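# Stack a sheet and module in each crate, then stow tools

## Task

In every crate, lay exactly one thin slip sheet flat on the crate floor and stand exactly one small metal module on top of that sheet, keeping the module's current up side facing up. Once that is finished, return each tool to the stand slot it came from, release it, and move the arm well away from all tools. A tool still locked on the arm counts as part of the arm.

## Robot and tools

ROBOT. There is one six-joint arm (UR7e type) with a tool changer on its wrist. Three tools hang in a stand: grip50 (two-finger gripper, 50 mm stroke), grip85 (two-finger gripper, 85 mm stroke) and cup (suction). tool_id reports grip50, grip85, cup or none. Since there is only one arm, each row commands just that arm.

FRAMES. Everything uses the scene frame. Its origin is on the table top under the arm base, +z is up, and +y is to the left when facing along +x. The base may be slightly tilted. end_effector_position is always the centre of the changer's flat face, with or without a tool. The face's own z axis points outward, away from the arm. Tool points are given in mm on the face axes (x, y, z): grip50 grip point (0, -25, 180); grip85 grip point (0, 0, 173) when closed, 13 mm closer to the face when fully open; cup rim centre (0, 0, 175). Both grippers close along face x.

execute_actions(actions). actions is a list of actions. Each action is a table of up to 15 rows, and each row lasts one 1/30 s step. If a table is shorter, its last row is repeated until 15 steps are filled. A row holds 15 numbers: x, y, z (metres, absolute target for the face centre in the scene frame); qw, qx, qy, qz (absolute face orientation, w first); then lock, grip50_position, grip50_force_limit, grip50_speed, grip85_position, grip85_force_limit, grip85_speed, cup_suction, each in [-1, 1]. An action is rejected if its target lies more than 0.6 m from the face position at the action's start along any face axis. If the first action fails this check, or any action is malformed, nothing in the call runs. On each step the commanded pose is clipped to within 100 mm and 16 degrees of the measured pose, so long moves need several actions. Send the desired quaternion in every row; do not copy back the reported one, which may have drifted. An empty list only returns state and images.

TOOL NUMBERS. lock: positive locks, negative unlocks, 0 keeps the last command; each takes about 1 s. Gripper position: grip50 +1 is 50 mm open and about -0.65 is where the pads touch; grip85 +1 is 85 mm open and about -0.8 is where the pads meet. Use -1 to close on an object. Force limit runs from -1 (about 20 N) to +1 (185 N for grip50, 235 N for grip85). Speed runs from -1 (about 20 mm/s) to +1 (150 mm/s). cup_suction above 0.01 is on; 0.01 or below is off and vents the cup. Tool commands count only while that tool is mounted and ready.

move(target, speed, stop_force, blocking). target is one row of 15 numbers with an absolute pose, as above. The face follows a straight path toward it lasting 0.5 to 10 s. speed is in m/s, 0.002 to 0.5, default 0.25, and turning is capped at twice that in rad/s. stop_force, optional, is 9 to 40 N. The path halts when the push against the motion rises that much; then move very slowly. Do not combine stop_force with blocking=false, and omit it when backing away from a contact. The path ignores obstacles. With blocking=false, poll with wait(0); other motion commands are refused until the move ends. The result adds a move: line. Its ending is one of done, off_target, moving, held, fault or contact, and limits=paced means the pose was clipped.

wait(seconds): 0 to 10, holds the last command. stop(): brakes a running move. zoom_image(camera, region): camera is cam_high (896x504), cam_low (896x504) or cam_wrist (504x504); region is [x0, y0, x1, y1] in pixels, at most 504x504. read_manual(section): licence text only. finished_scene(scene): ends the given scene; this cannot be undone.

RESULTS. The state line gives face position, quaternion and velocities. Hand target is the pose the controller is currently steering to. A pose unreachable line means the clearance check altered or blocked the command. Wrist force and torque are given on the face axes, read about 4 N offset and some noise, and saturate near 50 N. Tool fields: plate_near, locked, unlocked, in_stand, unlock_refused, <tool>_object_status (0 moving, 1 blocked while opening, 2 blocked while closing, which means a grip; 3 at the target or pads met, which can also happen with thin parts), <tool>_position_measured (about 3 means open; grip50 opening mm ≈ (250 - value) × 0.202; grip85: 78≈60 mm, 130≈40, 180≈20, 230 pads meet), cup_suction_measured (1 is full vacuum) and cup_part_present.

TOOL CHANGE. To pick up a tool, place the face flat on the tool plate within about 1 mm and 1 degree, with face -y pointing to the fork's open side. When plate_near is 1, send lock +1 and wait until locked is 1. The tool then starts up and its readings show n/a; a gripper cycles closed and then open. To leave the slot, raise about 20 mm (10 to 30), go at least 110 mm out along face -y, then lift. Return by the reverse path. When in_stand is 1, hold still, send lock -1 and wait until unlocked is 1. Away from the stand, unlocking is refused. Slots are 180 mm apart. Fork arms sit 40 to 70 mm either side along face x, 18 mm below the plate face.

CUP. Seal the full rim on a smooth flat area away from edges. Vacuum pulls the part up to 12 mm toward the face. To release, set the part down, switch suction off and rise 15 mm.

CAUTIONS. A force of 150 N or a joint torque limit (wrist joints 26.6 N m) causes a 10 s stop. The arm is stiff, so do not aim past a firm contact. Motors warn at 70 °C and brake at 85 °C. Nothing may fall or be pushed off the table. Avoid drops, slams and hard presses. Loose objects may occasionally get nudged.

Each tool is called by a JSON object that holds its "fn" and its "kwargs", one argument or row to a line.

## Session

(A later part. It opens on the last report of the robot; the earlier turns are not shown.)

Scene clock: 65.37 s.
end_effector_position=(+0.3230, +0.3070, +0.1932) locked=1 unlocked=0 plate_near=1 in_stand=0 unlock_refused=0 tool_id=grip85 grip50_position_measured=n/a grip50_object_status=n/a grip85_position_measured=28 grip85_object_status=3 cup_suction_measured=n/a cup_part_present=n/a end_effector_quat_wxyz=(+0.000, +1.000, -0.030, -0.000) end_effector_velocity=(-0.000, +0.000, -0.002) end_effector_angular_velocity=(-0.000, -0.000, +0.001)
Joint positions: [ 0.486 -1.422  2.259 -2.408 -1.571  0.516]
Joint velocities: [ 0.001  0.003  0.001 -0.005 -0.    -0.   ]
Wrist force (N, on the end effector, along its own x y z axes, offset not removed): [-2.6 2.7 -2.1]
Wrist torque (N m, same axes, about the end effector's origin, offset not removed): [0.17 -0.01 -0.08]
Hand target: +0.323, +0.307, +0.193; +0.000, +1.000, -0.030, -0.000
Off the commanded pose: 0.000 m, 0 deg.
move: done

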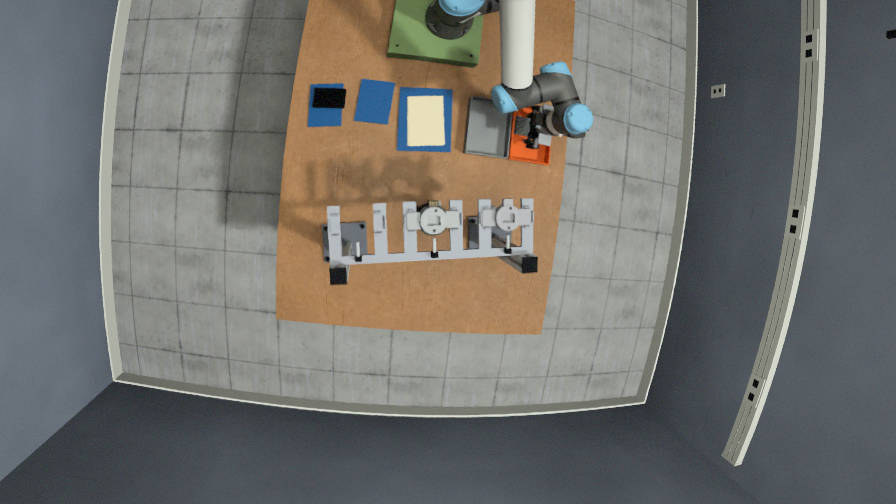

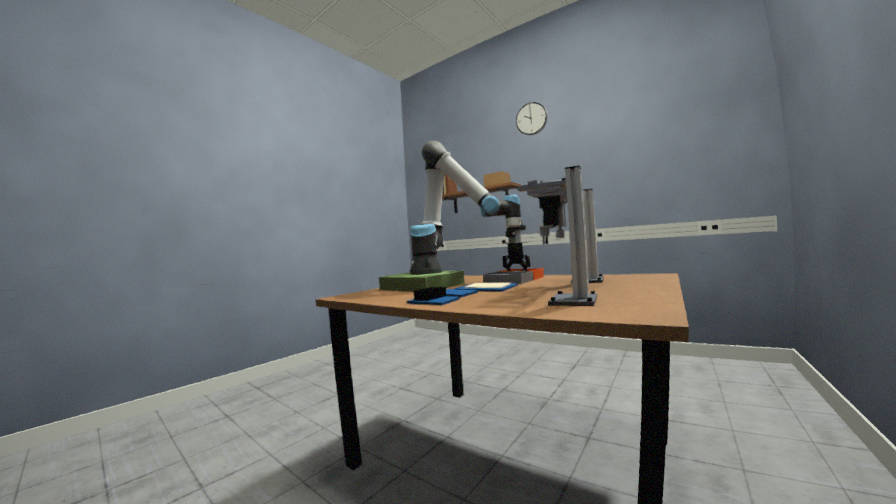

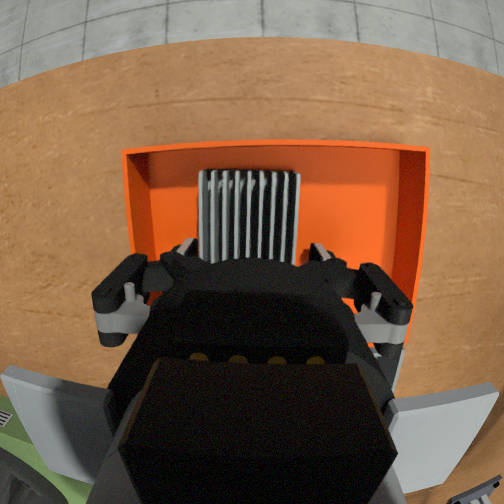

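{"fn": "move", "kwargs": {
  "target": [0.32,0.307,0.193,0,1,-0.03,0,0,1,0,0,-1,-0.5,-0.5,0]
}}

{"fn": "move", "kwargs": {
  "target": [0.32,0.307,0.29,0,1,0,0,0,1,0,0,-1,-0.5,0,0]
}}

{"fn": "move", "kwargs": {
  "target": [0.3,-0.19,0.25,0,1,0,0,0,1,0,0,-1,-0.5,0,0]
}}

{"fn": "move", "kwargs": {
  "target": [0.3,-0.19,0.2005,0,1,0,0,0,1,0,0,-1,-0.5,0,0],
  "speed": 0.03,
  "stop_force": 10
}}

{"fn": "execute_actions", "kwargs": {
  "actions": [
    [[0.3,-0.19,0.2005,0,1,0,0,0,1,0,0,1,0,0,0]],
    [[0.3,-0.19,0.25,0,1,0,0,0,1,0,0,1,0,0,0]]
  ]
}}

{"fn": "move", "kwargs": {
  "target": [0.49,-0.2167,0.38,0,0.66,0.751,0,0,1,0,0,1,0,0,0]
}}

{"fn": "move", "kwargs": {
  "target": [0.6435,-0.1968,0.38,0,0.66,0.751,0,0,1,0,0,1,0,0,0],
  "speed": 0.1
}}

{"fn": "move", "kwargs": {
  "target": [0.6435,-0.1968,0.3608,0,0.66,0.751,0,0,1,0,0,1,0,0,0],
  "speed": 0.015
}}

{"fn": "execute_actions", "kwargs": {
  "actions": [
    [[0.6435,-0.1968,0.3608,0,0.66,0.751,0,-1,1,0,0,1,0,0,0]],
    [[0.6435,-0.1968,0.3608,0,0.66,0.751,0,-1,1,0,0,1,0,0,0]],
    [[0.6435,-0.1968,0.3608,0,0.66,0.751,0,-1,1,0,0,1,0,0,0]],
    [[0.6435,-0.1968,0.385,0,0.66,0.751,0,0,1,0,0,1,0,0,0]]
  ]
}}

Scene clock: 70.53 s.
end_effector_position=(+0.3201, +0.3070, +0.1930) locked=1 unlocked=0 plate_near=1 in_stand=0 unlock_refused=0 tool_id=grip85 grip50_position_measured=n/a grip50_object_status=n/a grip85_position_measured=80 grip85_object_status=2 cup_suction_measured=n/a cup_part_present=n/a end_effector_quat_wxyz=(-0.000, +1.000, -0.030, +0.000) end_effector_velocity=(-0.001, -0.001, -0.000) end_effector_angular_velocity=(-0.001, +0.002, +0.000)
Joint positions: [ 0.489 -1.426  2.265 -2.41  -1.571  0.519]
Joint velocities: [-0.001 -0.001  0.002  0.001 -0.    -0.001]
Wrist force (N, on the end effector, along its own x y z axes, offset not removed): [1.9 -0.3 -17.1]
Wrist torque (N m, same axes, about the end effector's origin, offset not removed): [0.00 0.13 0.18]
Hand target: +0.320, +0.307, +0.193; +0.000, +1.000, -0.030, -0.000
Off the commanded pose: 0.000 m, 0 deg.
move: done

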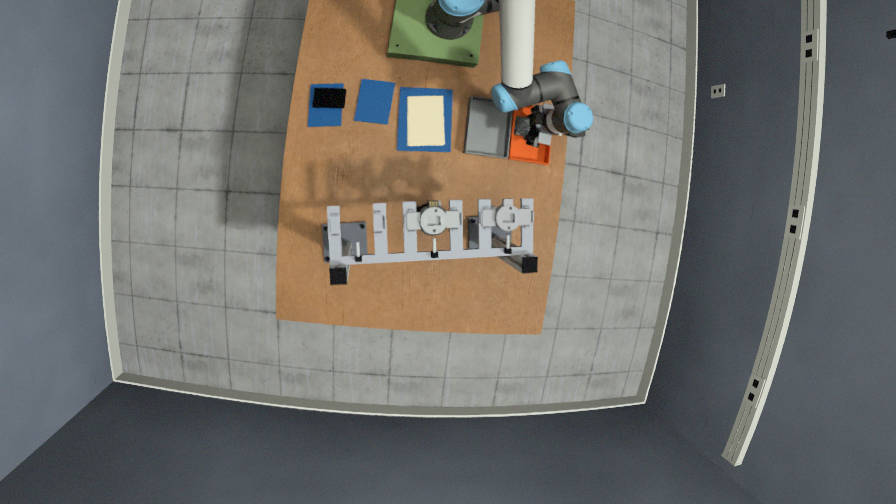

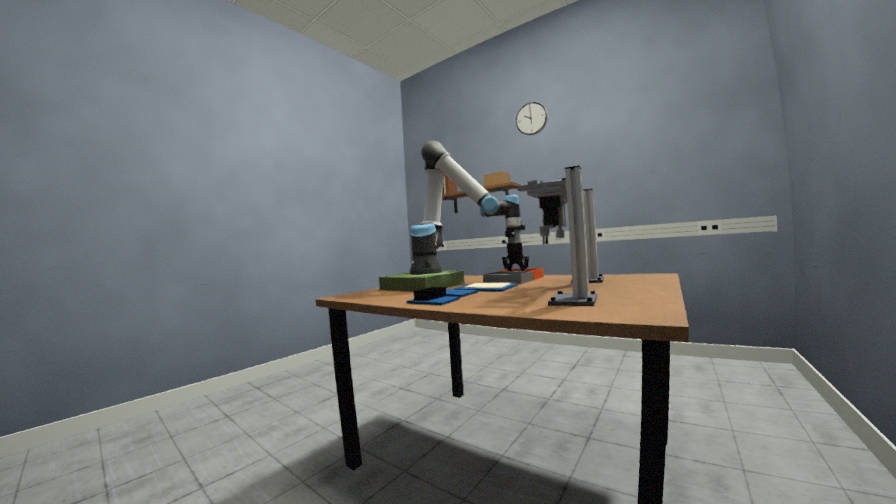

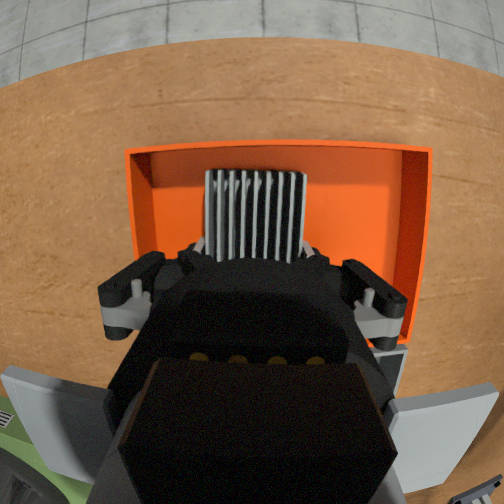

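Scene clock: 71.47 s.
end_effector_position=(+0.3200, +0.3070, +0.2897) locked=1 unlocked=0 plate_near=1 in_stand=0 unlock_refused=0 tool_id=grip85 grip50_position_measured=n/a grip50_object_status=n/a grip85_position_measured=80 grip85_object_status=2 cup_suction_measured=n/a cup_part_present=n/a end_effector_quat_wxyz=(+0.000, +1.000, -0.000, +0.000) end_effector_velocity=(+0.000, -0.000, +0.002) end_effector_angular_velocity=(-0.001, +0.002, +0.001)
Joint positions: [ 0.49  -1.604  2.138 -2.104 -1.571  0.459]
Joint velocities: [-0.001 -0.002 -0.004  0.009 -0.    -0.001]
Wrist force (N, on the end effector, along its own x y z axes, offset not removed): [-1.8 0.6 2.3]
Wrist torque (N m, same axes, about the end effector's origin, offset not removed): [0.22 0.00 0.14]
Hand target: +0.320, +0.307, +0.290; -0.000, +1.000, -0.000, +0.000
Off the commanded pose: 0.000 m, 0 deg.
move: done

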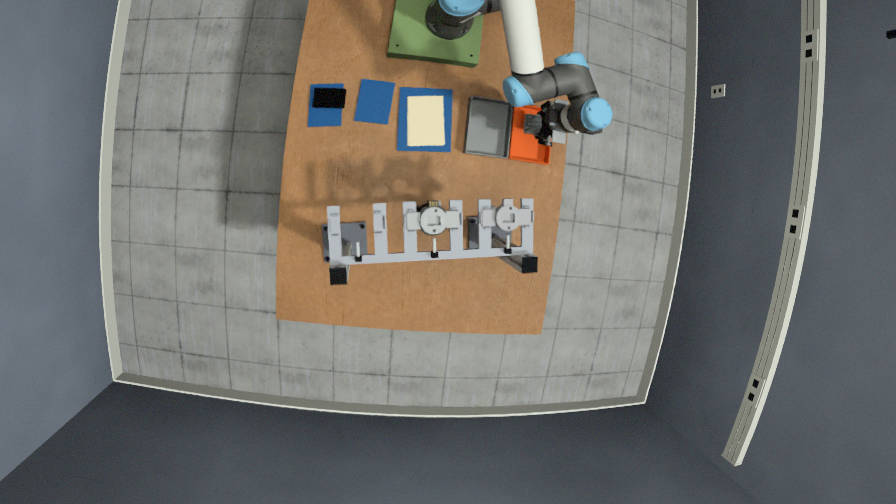

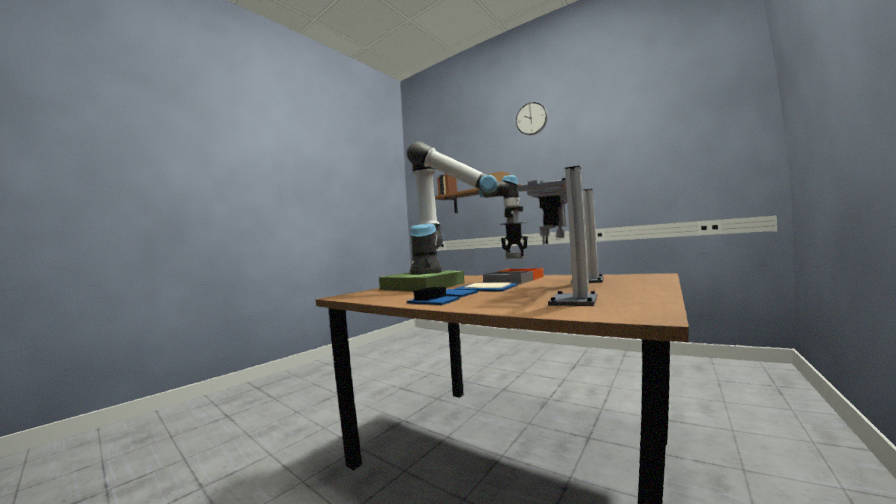

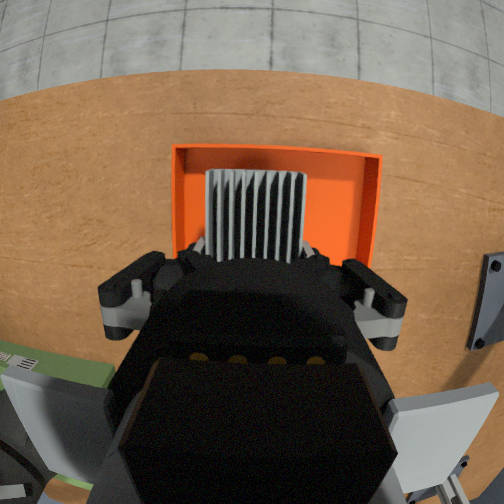

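Scene clock: 74.03 s.
end_effector_position=(+0.3013, -0.1889, +0.2500) locked=1 unlocked=0 plate_near=1 in_stand=0 unlock_refused=0 tool_id=grip85 grip50_position_measured=n/a grip50_object_status=n/a grip85_position_measured=80 grip85_object_status=2 cup_suction_measured=n/a cup_part_present=n/a end_effector_quat_wxyz=(-0.001, +1.000, -0.000, +0.001) end_effector_velocity=(+0.000, -0.002, -0.000) end_effector_angular_velocity=(+0.000, +0.000, -0.002)
Joint positions: [-0.915 -1.779  2.406 -2.197 -1.568 -0.946]
Joint velocities: [-0.003  0.004 -0.002 -0.002 -0.    -0.001]
Wrist force (N, on the end effector, along its own x y z axes, offset not removed): [1.8 -2.0 -1.2]
Wrist torque (N m, same axes, about the end effector's origin, offset not removed): [-0.13 -0.16 -0.08]
Hand target: +0.301, -0.189, +0.250; -0.001, +1.000, -0.000, +0.001
Off the commanded pose: 0.002 m, 0 deg.
move: done

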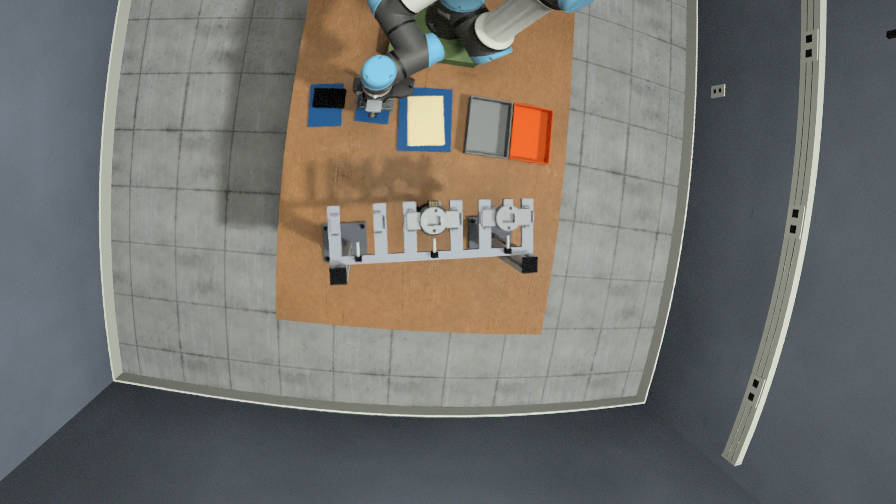

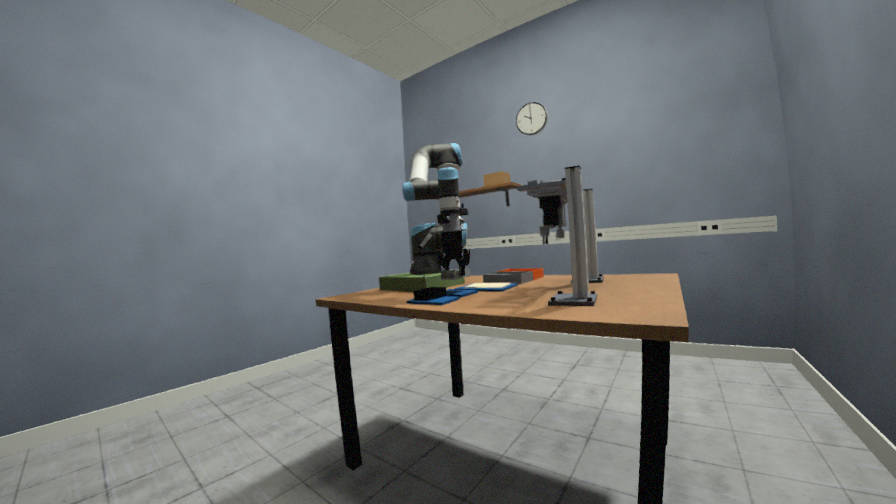

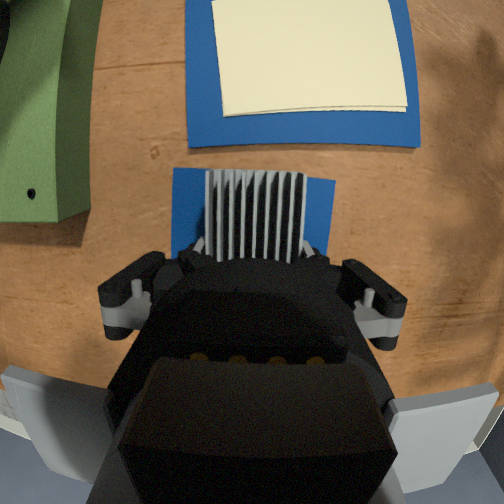

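Scene clock: 76.00 s.
end_effector_position=(+0.3000, -0.1900, +0.2007) locked=1 unlocked=0 plate_near=1 in_stand=0 unlock_refused=0 tool_id=grip85 grip50_position_measured=n/a grip50_object_status=n/a grip85_position_measured=80 grip85_object_status=2 cup_suction_measured=n/a cup_part_present=n/a end_effector_quat_wxyz=(-0.000, +1.000, +0.000, +0.000) end_effector_velocity=(+0.000, +0.000, -0.001) end_effector_angular_velocity=(-0.000, -0.000, +0.001)
Joint positions: [-0.919 -1.66   2.481 -2.391 -1.571 -0.949]
Joint velocities: [ 0.001  0.005  0.002 -0.006  0.     0.   ]
Wrist force (N, on the end effector, along its own x y z axes, offset not removed): [-3.5 2.1 -0.1]
Wrist torque (N m, same axes, about the end effector's origin, offset not removed): [0.12 0.06 -0.17]
Hand target: +0.300, -0.190, +0.201; -0.000, +1.000, +0.000, +0.000
Off the commanded pose: 0.000 m, 0 deg.
move: done

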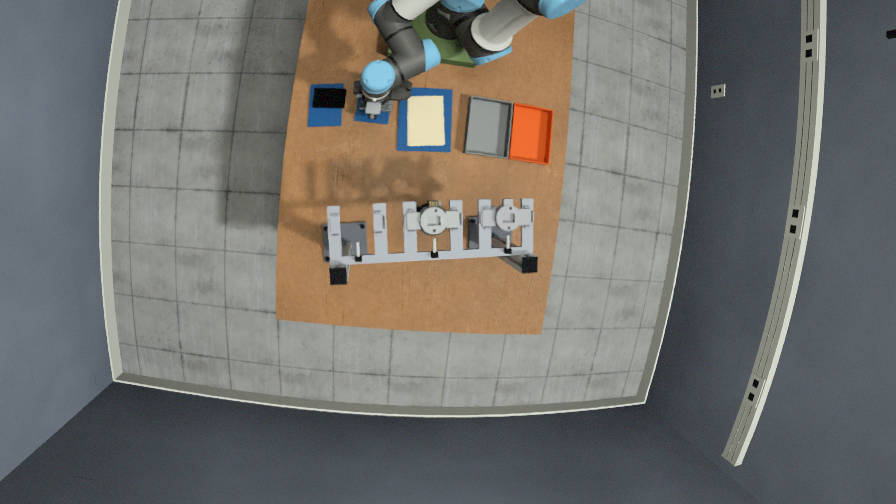

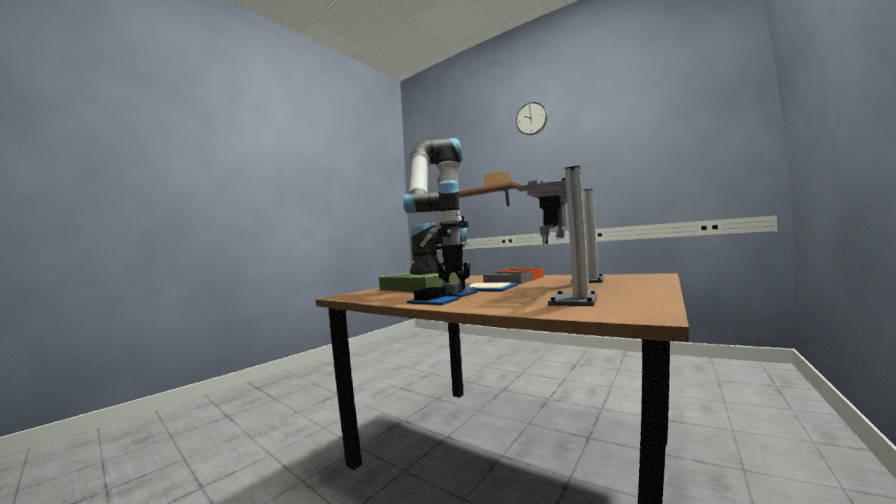

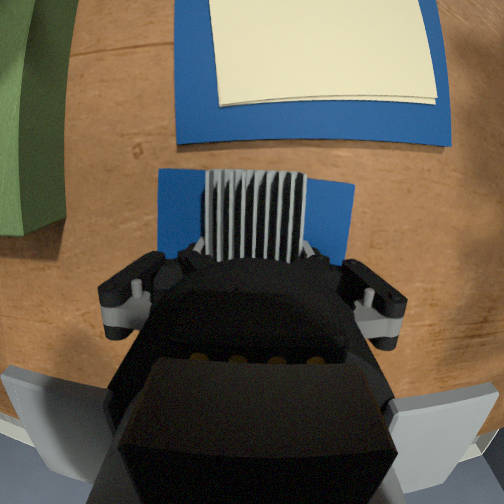

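Scene clock: 77.00 s.
end_effector_position=(+0.3001, -0.1901, +0.2494) locked=1 unlocked=0 plate_near=1 in_stand=0 unlock_refused=0 tool_id=grip85 grip50_position_measured=n/a grip50_object_status=n/a grip85_position_measured=3 grip85_object_status=3 cup_suction_measured=n/a cup_part_present=n/a end_effector_quat_wxyz=(+0.000, +1.000, +0.000, +0.000) end_effector_velocity=(-0.001, +0.001, +0.005) end_effector_angular_velocity=(+0.009, +0.002, +0.000)
Joint positions: [-0.918 -1.778  2.407 -2.201 -1.571 -0.949]
Joint velocities: [-0.002 -0.013 -0.011  0.032  0.003 -0.002]
Wrist force (N, on the end effector, along its own x y z axes, offset not removed): [-1.2 -0.5 -3.3]
Wrist torque (N m, same axes, about the end effector's origin, offset not removed): [0.10 0.06 0.25]
Hand target: +0.300, -0.190, +0.250; +0.000, +1.000, -0.000, +0.000
Off the commanded pose: 0.001 m, 0 deg.

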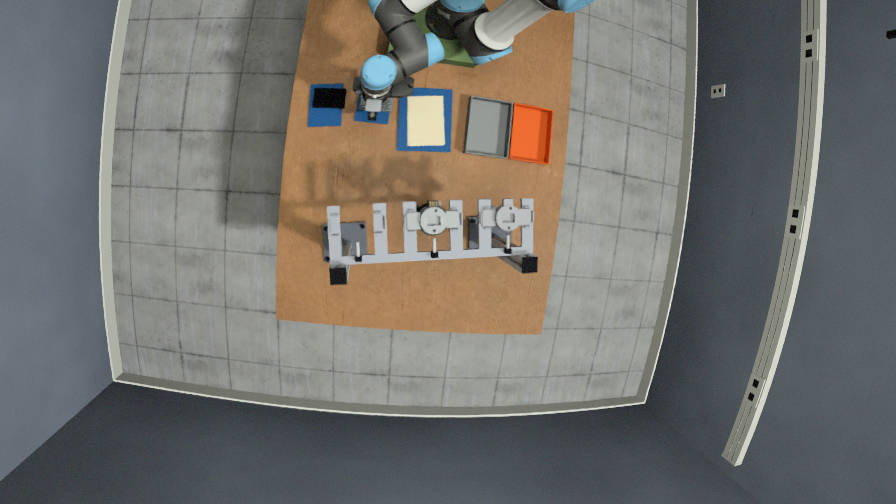

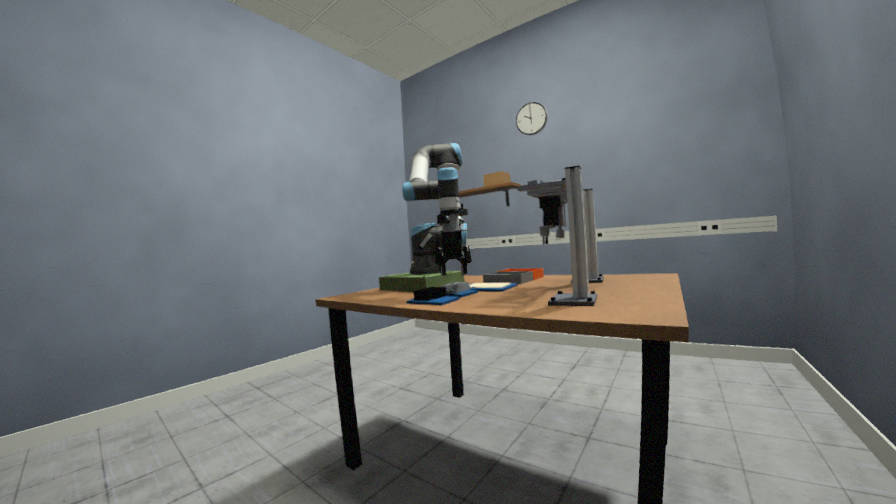

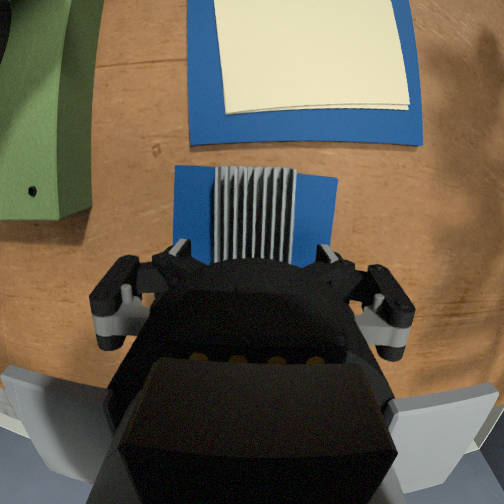

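Scene clock: 80.87 s.
end_effector_position=(+0.4898, -0.2166, +0.3800) locked=1 unlocked=0 plate_near=1 in_stand=0 unlock_refused=0 tool_id=grip85 grip50_position_measured=n/a grip50_object_status=n/a grip85_position_measured=3 grip85_object_status=3 cup_suction_measured=n/a cup_part_present=n/a end_effector_quat_wxyz=(-0.000, +0.660, +0.751, -0.000) end_effector_velocity=(+0.001, +0.000, +0.001) end_effector_angular_velocity=(+0.001, -0.001, +0.009)
Joint positions: [-0.637 -1.472  1.749 -1.847 -1.572 -2.366]
Joint velocities: [ 0.001  0.001 -0.004  0.002  0.001 -0.008]
Wrist force (N, on the end effector, along its own x y z axes, offset not removed): [-0.3 2.2 -1.9]
Wrist torque (N m, same axes, about the end effector's origin, offset not removed): [0.10 0.02 0.07]
Hand target: +0.490, -0.217, +0.380; -0.000, +0.660, +0.751, -0.000
Off the commanded pose: 0.000 m, 0 deg.
move: done

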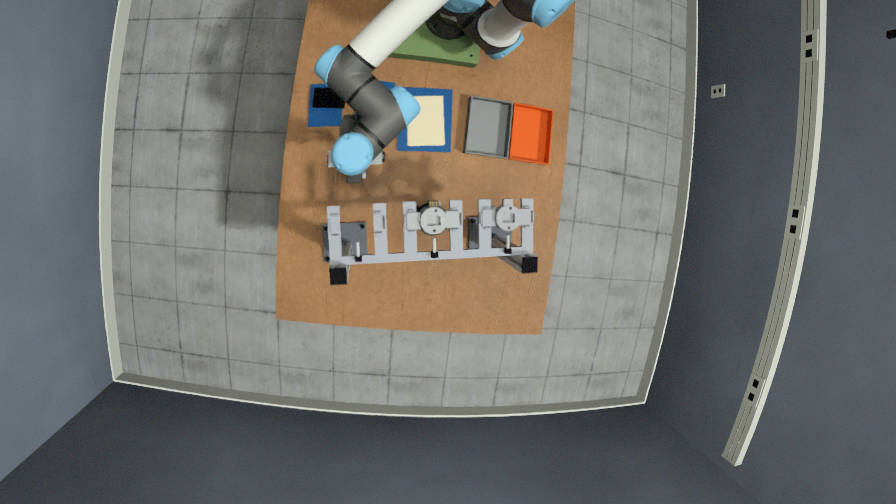

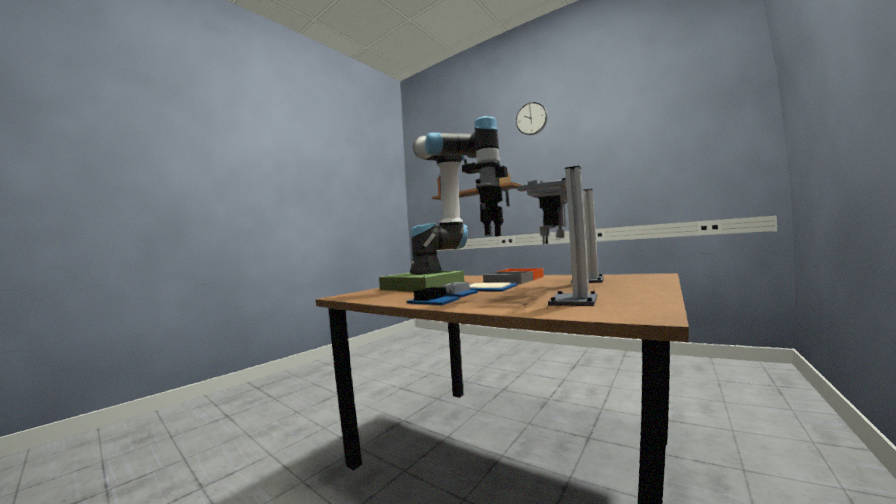

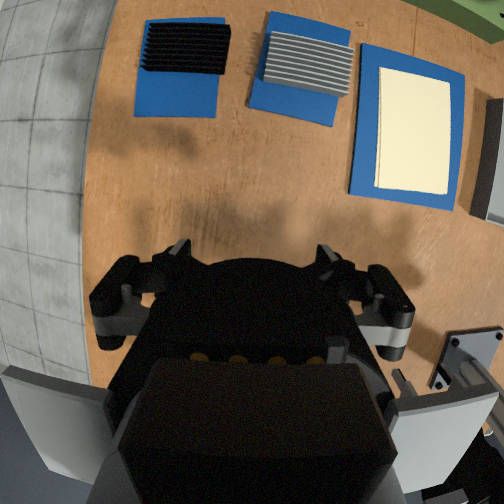

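Scene clock: 82.87 s.
end_effector_position=(+0.6433, -0.1967, +0.3801) locked=1 unlocked=0 plate_near=1 in_stand=0 unlock_refused=0 tool_id=grip85 grip50_position_measured=n/a grip50_object_status=n/a grip85_position_measured=3 grip85_object_status=3 cup_suction_measured=n/a cup_part_present=n/a end_effector_quat_wxyz=(-0.000, +0.660, +0.751, -0.000) end_effector_velocity=(+0.001, -0.001, +0.000) end_effector_angular_velocity=(-0.001, +0.000, -0.001)
Joint positions: [-0.466 -1.148  1.333 -1.755 -1.571 -2.195]
Joint velocities: [ 0.001  0.004 -0.006  0.002 -0.001  0.001]
Wrist force (N, on the end effector, along its own x y z axes, offset not removed): [1.1 4.0 1.8]
Wrist torque (N m, same axes, about the end effector's origin, offset not removed): [0.26 -0.14 0.10]
Hand target: +0.643, -0.197, +0.380; -0.000, +0.660, +0.751, -0.000
Off the commanded pose: 0.000 m, 0 deg.
move: done

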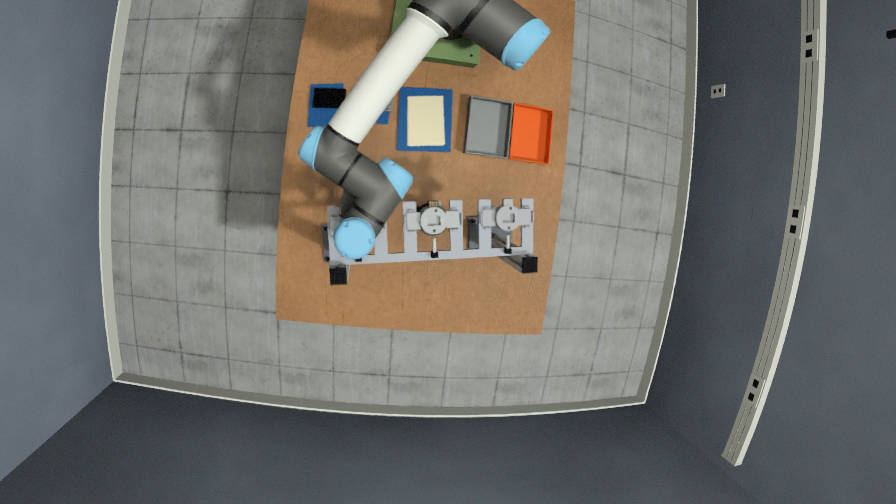

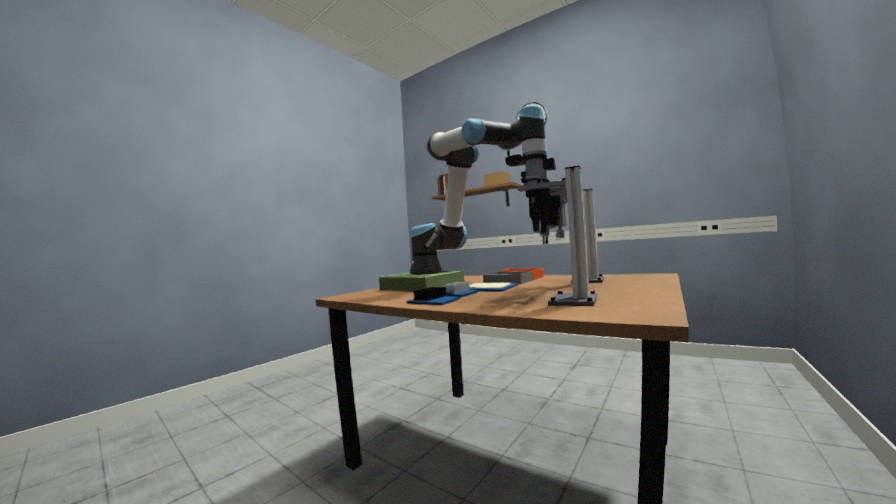

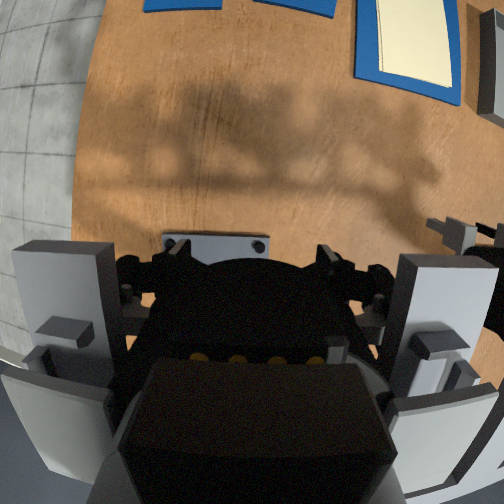

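Scene clock: 84.40 s.
end_effector_position=(+0.6435, -0.1968, +0.3609) locked=1 unlocked=0 plate_near=1 in_stand=1 unlock_refused=0 tool_id=grip85 grip50_position_measured=n/a grip50_object_status=n/a grip85_position_measured=3 grip85_object_status=3 cup_suction_measured=n/a cup_part_present=n/a end_effector_quat_wxyz=(-0.000, +0.660, +0.751, +0.000) end_effector_velocity=(+0.000, +0.000, -0.002) end_effector_angular_velocity=(+0.000, +0.001, -0.000)
Joint positions: [-0.466 -1.138  1.368 -1.8   -1.571 -2.196]
Joint velocities: [ 0.001  0.001  0.003 -0.003  0.     0.001]
Wrist force (N, on the end effector, along its own x y z axes, offset not removed): [2.0 15.0 -4.7]
Wrist torque (N m, same axes, about the end effector's origin, offset not removed): [0.28 -0.23 -0.58]
Hand target: +0.643, -0.197, +0.361; -0.000, +0.660, +0.751, -0.000
Off the commanded pose: 0.000 m, 0 deg.
move: done

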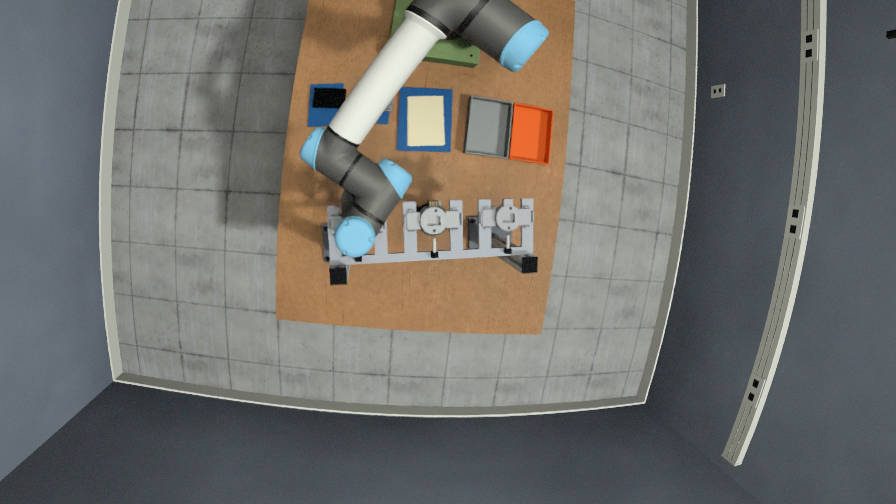

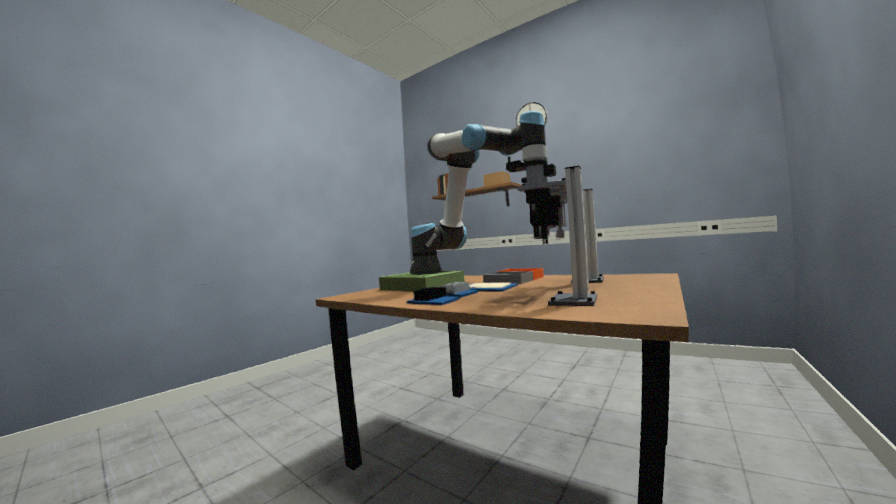

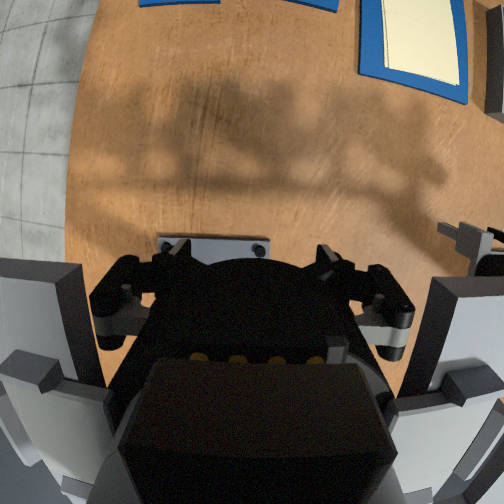

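Scene clock: 86.40 s.
end_effector_position=(+0.6435, -0.1968, +0.3848) locked=0 unlocked=1 plate_near=0 in_stand=0 unlock_refused=0 tool_id=none grip50_position_measured=n/a grip50_object_status=n/a grip85_position_measured=n/a grip85_object_status=n/a cup_suction_measured=n/a cup_part_present=n/a end_effector_quat_wxyz=(+0.000, +0.660, +0.751, +0.000) end_effector_velocity=(+0.000, -0.000, +0.002) end_effector_angular_velocity=(+0.001, +0.000, +0.001)
Joint positions: [-0.466 -1.15   1.323 -1.743 -1.571 -2.196]
Joint velocities: [ 0.    -0.    -0.005  0.005  0.    -0.001]
Wrist force (N, on the end effector, along its own x y z axes, offset not removed): [-2.2 -0.4 0.1]
Wrist torque (N m, same axes, about the end effector's origin, offset not removed): [0.04 0.15 -0.06]
Hand target: +0.644, -0.197, +0.385; +0.000, +0.660, +0.751, +0.000
Off the commanded pose: 0.000 m, 0 deg.

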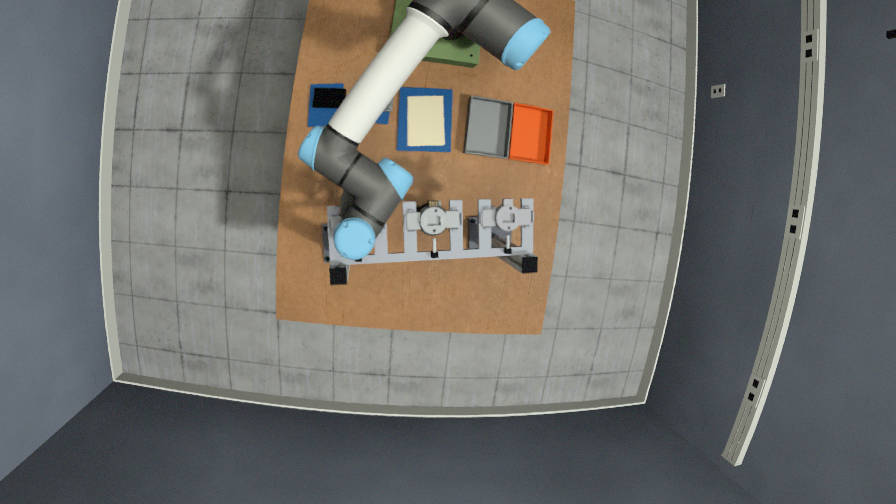

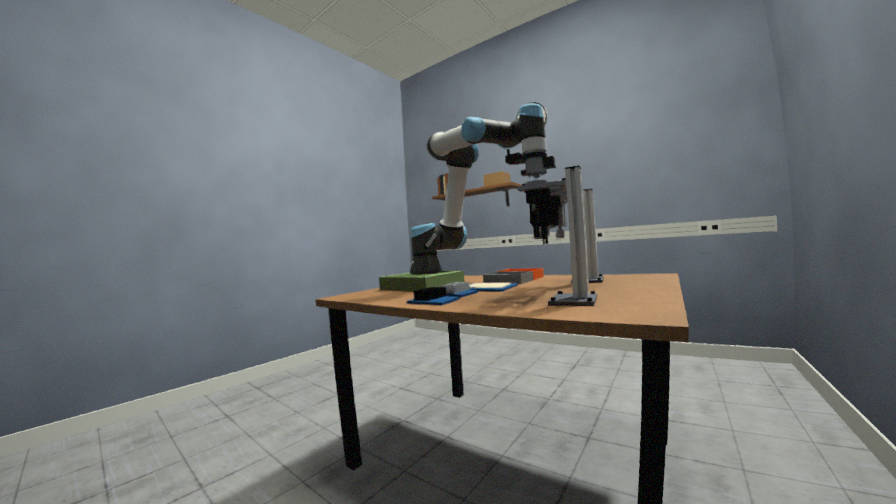

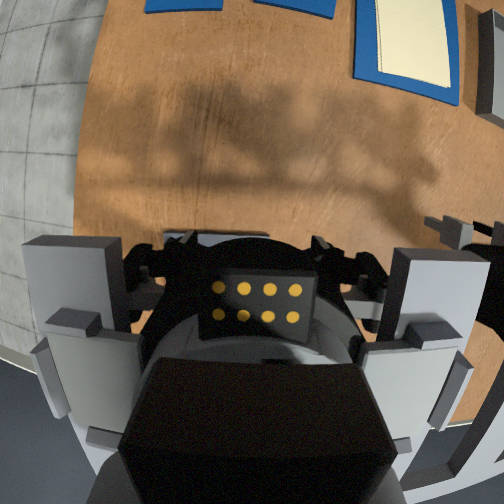

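{"fn": "move", "kwargs": {
  "target": [0.598,0.16,0.385,0,0.66,0.751,0,0,1,0,0,1,0,0,0]
}}

Scene clock: 89.07 s.
end_effector_position=(+0.5972, +0.1594, +0.3850) locked=0 unlocked=1 plate_near=0 in_stand=0 unlock_refused=0 tool_id=none grip50_position_measured=n/a grip50_object_status=n/a grip85_position_measured=n/a grip85_object_status=n/a cup_suction_measured=n/a cup_part_present=n/a end_effector_quat_wxyz=(-0.000, +0.660, +0.751, -0.001) end_effector_velocity=(+0.000, +0.002, +0.000) end_effector_angular_velocity=(+0.000, -0.001, -0.002)
Joint positions: [ 0.074 -1.28   1.503 -1.792 -1.572 -1.656]
Joint velocities: [ 0.002  0.001 -0.002 -0.     0.     0.004]
Wrist force (N, on the end effector, along its own x y z axes, offset not removed): [-0.9 1.8 0.4]
Wrist torque (N m, same axes, about the end effector's origin, offset not removed): [0.18 0.15 0.13]
Hand target: +0.597, +0.160, +0.385; -0.000, +0.660, +0.751, -0.001
Off the commanded pose: 0.001 m, 0 deg.
move: done

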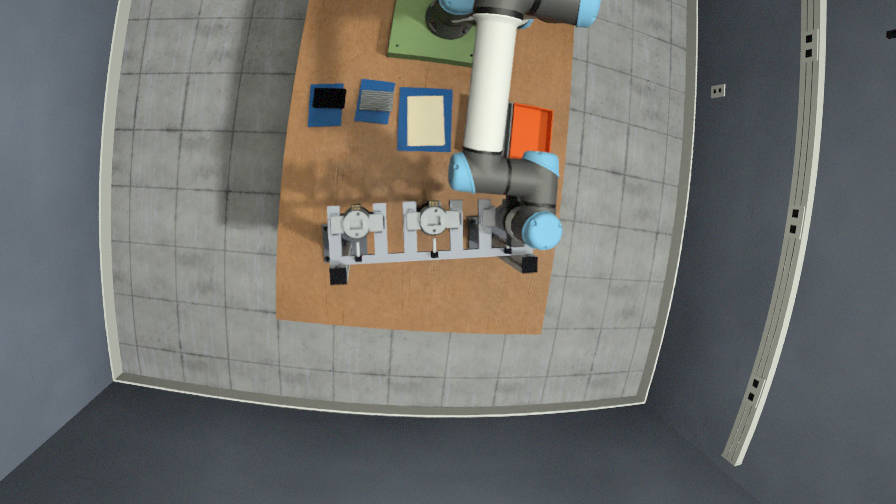

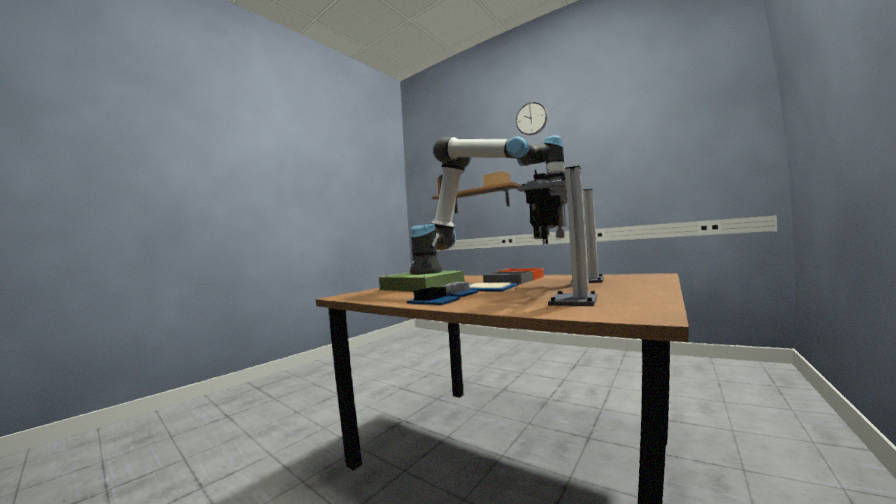

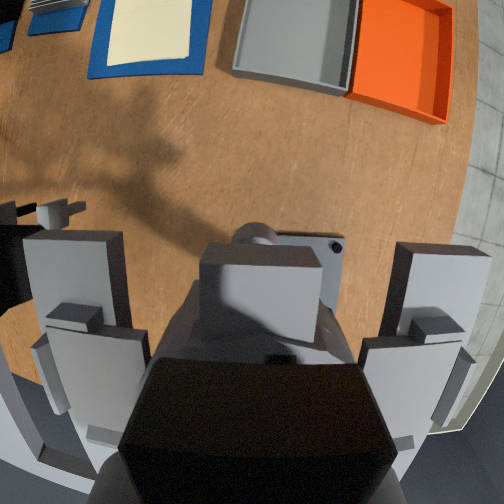

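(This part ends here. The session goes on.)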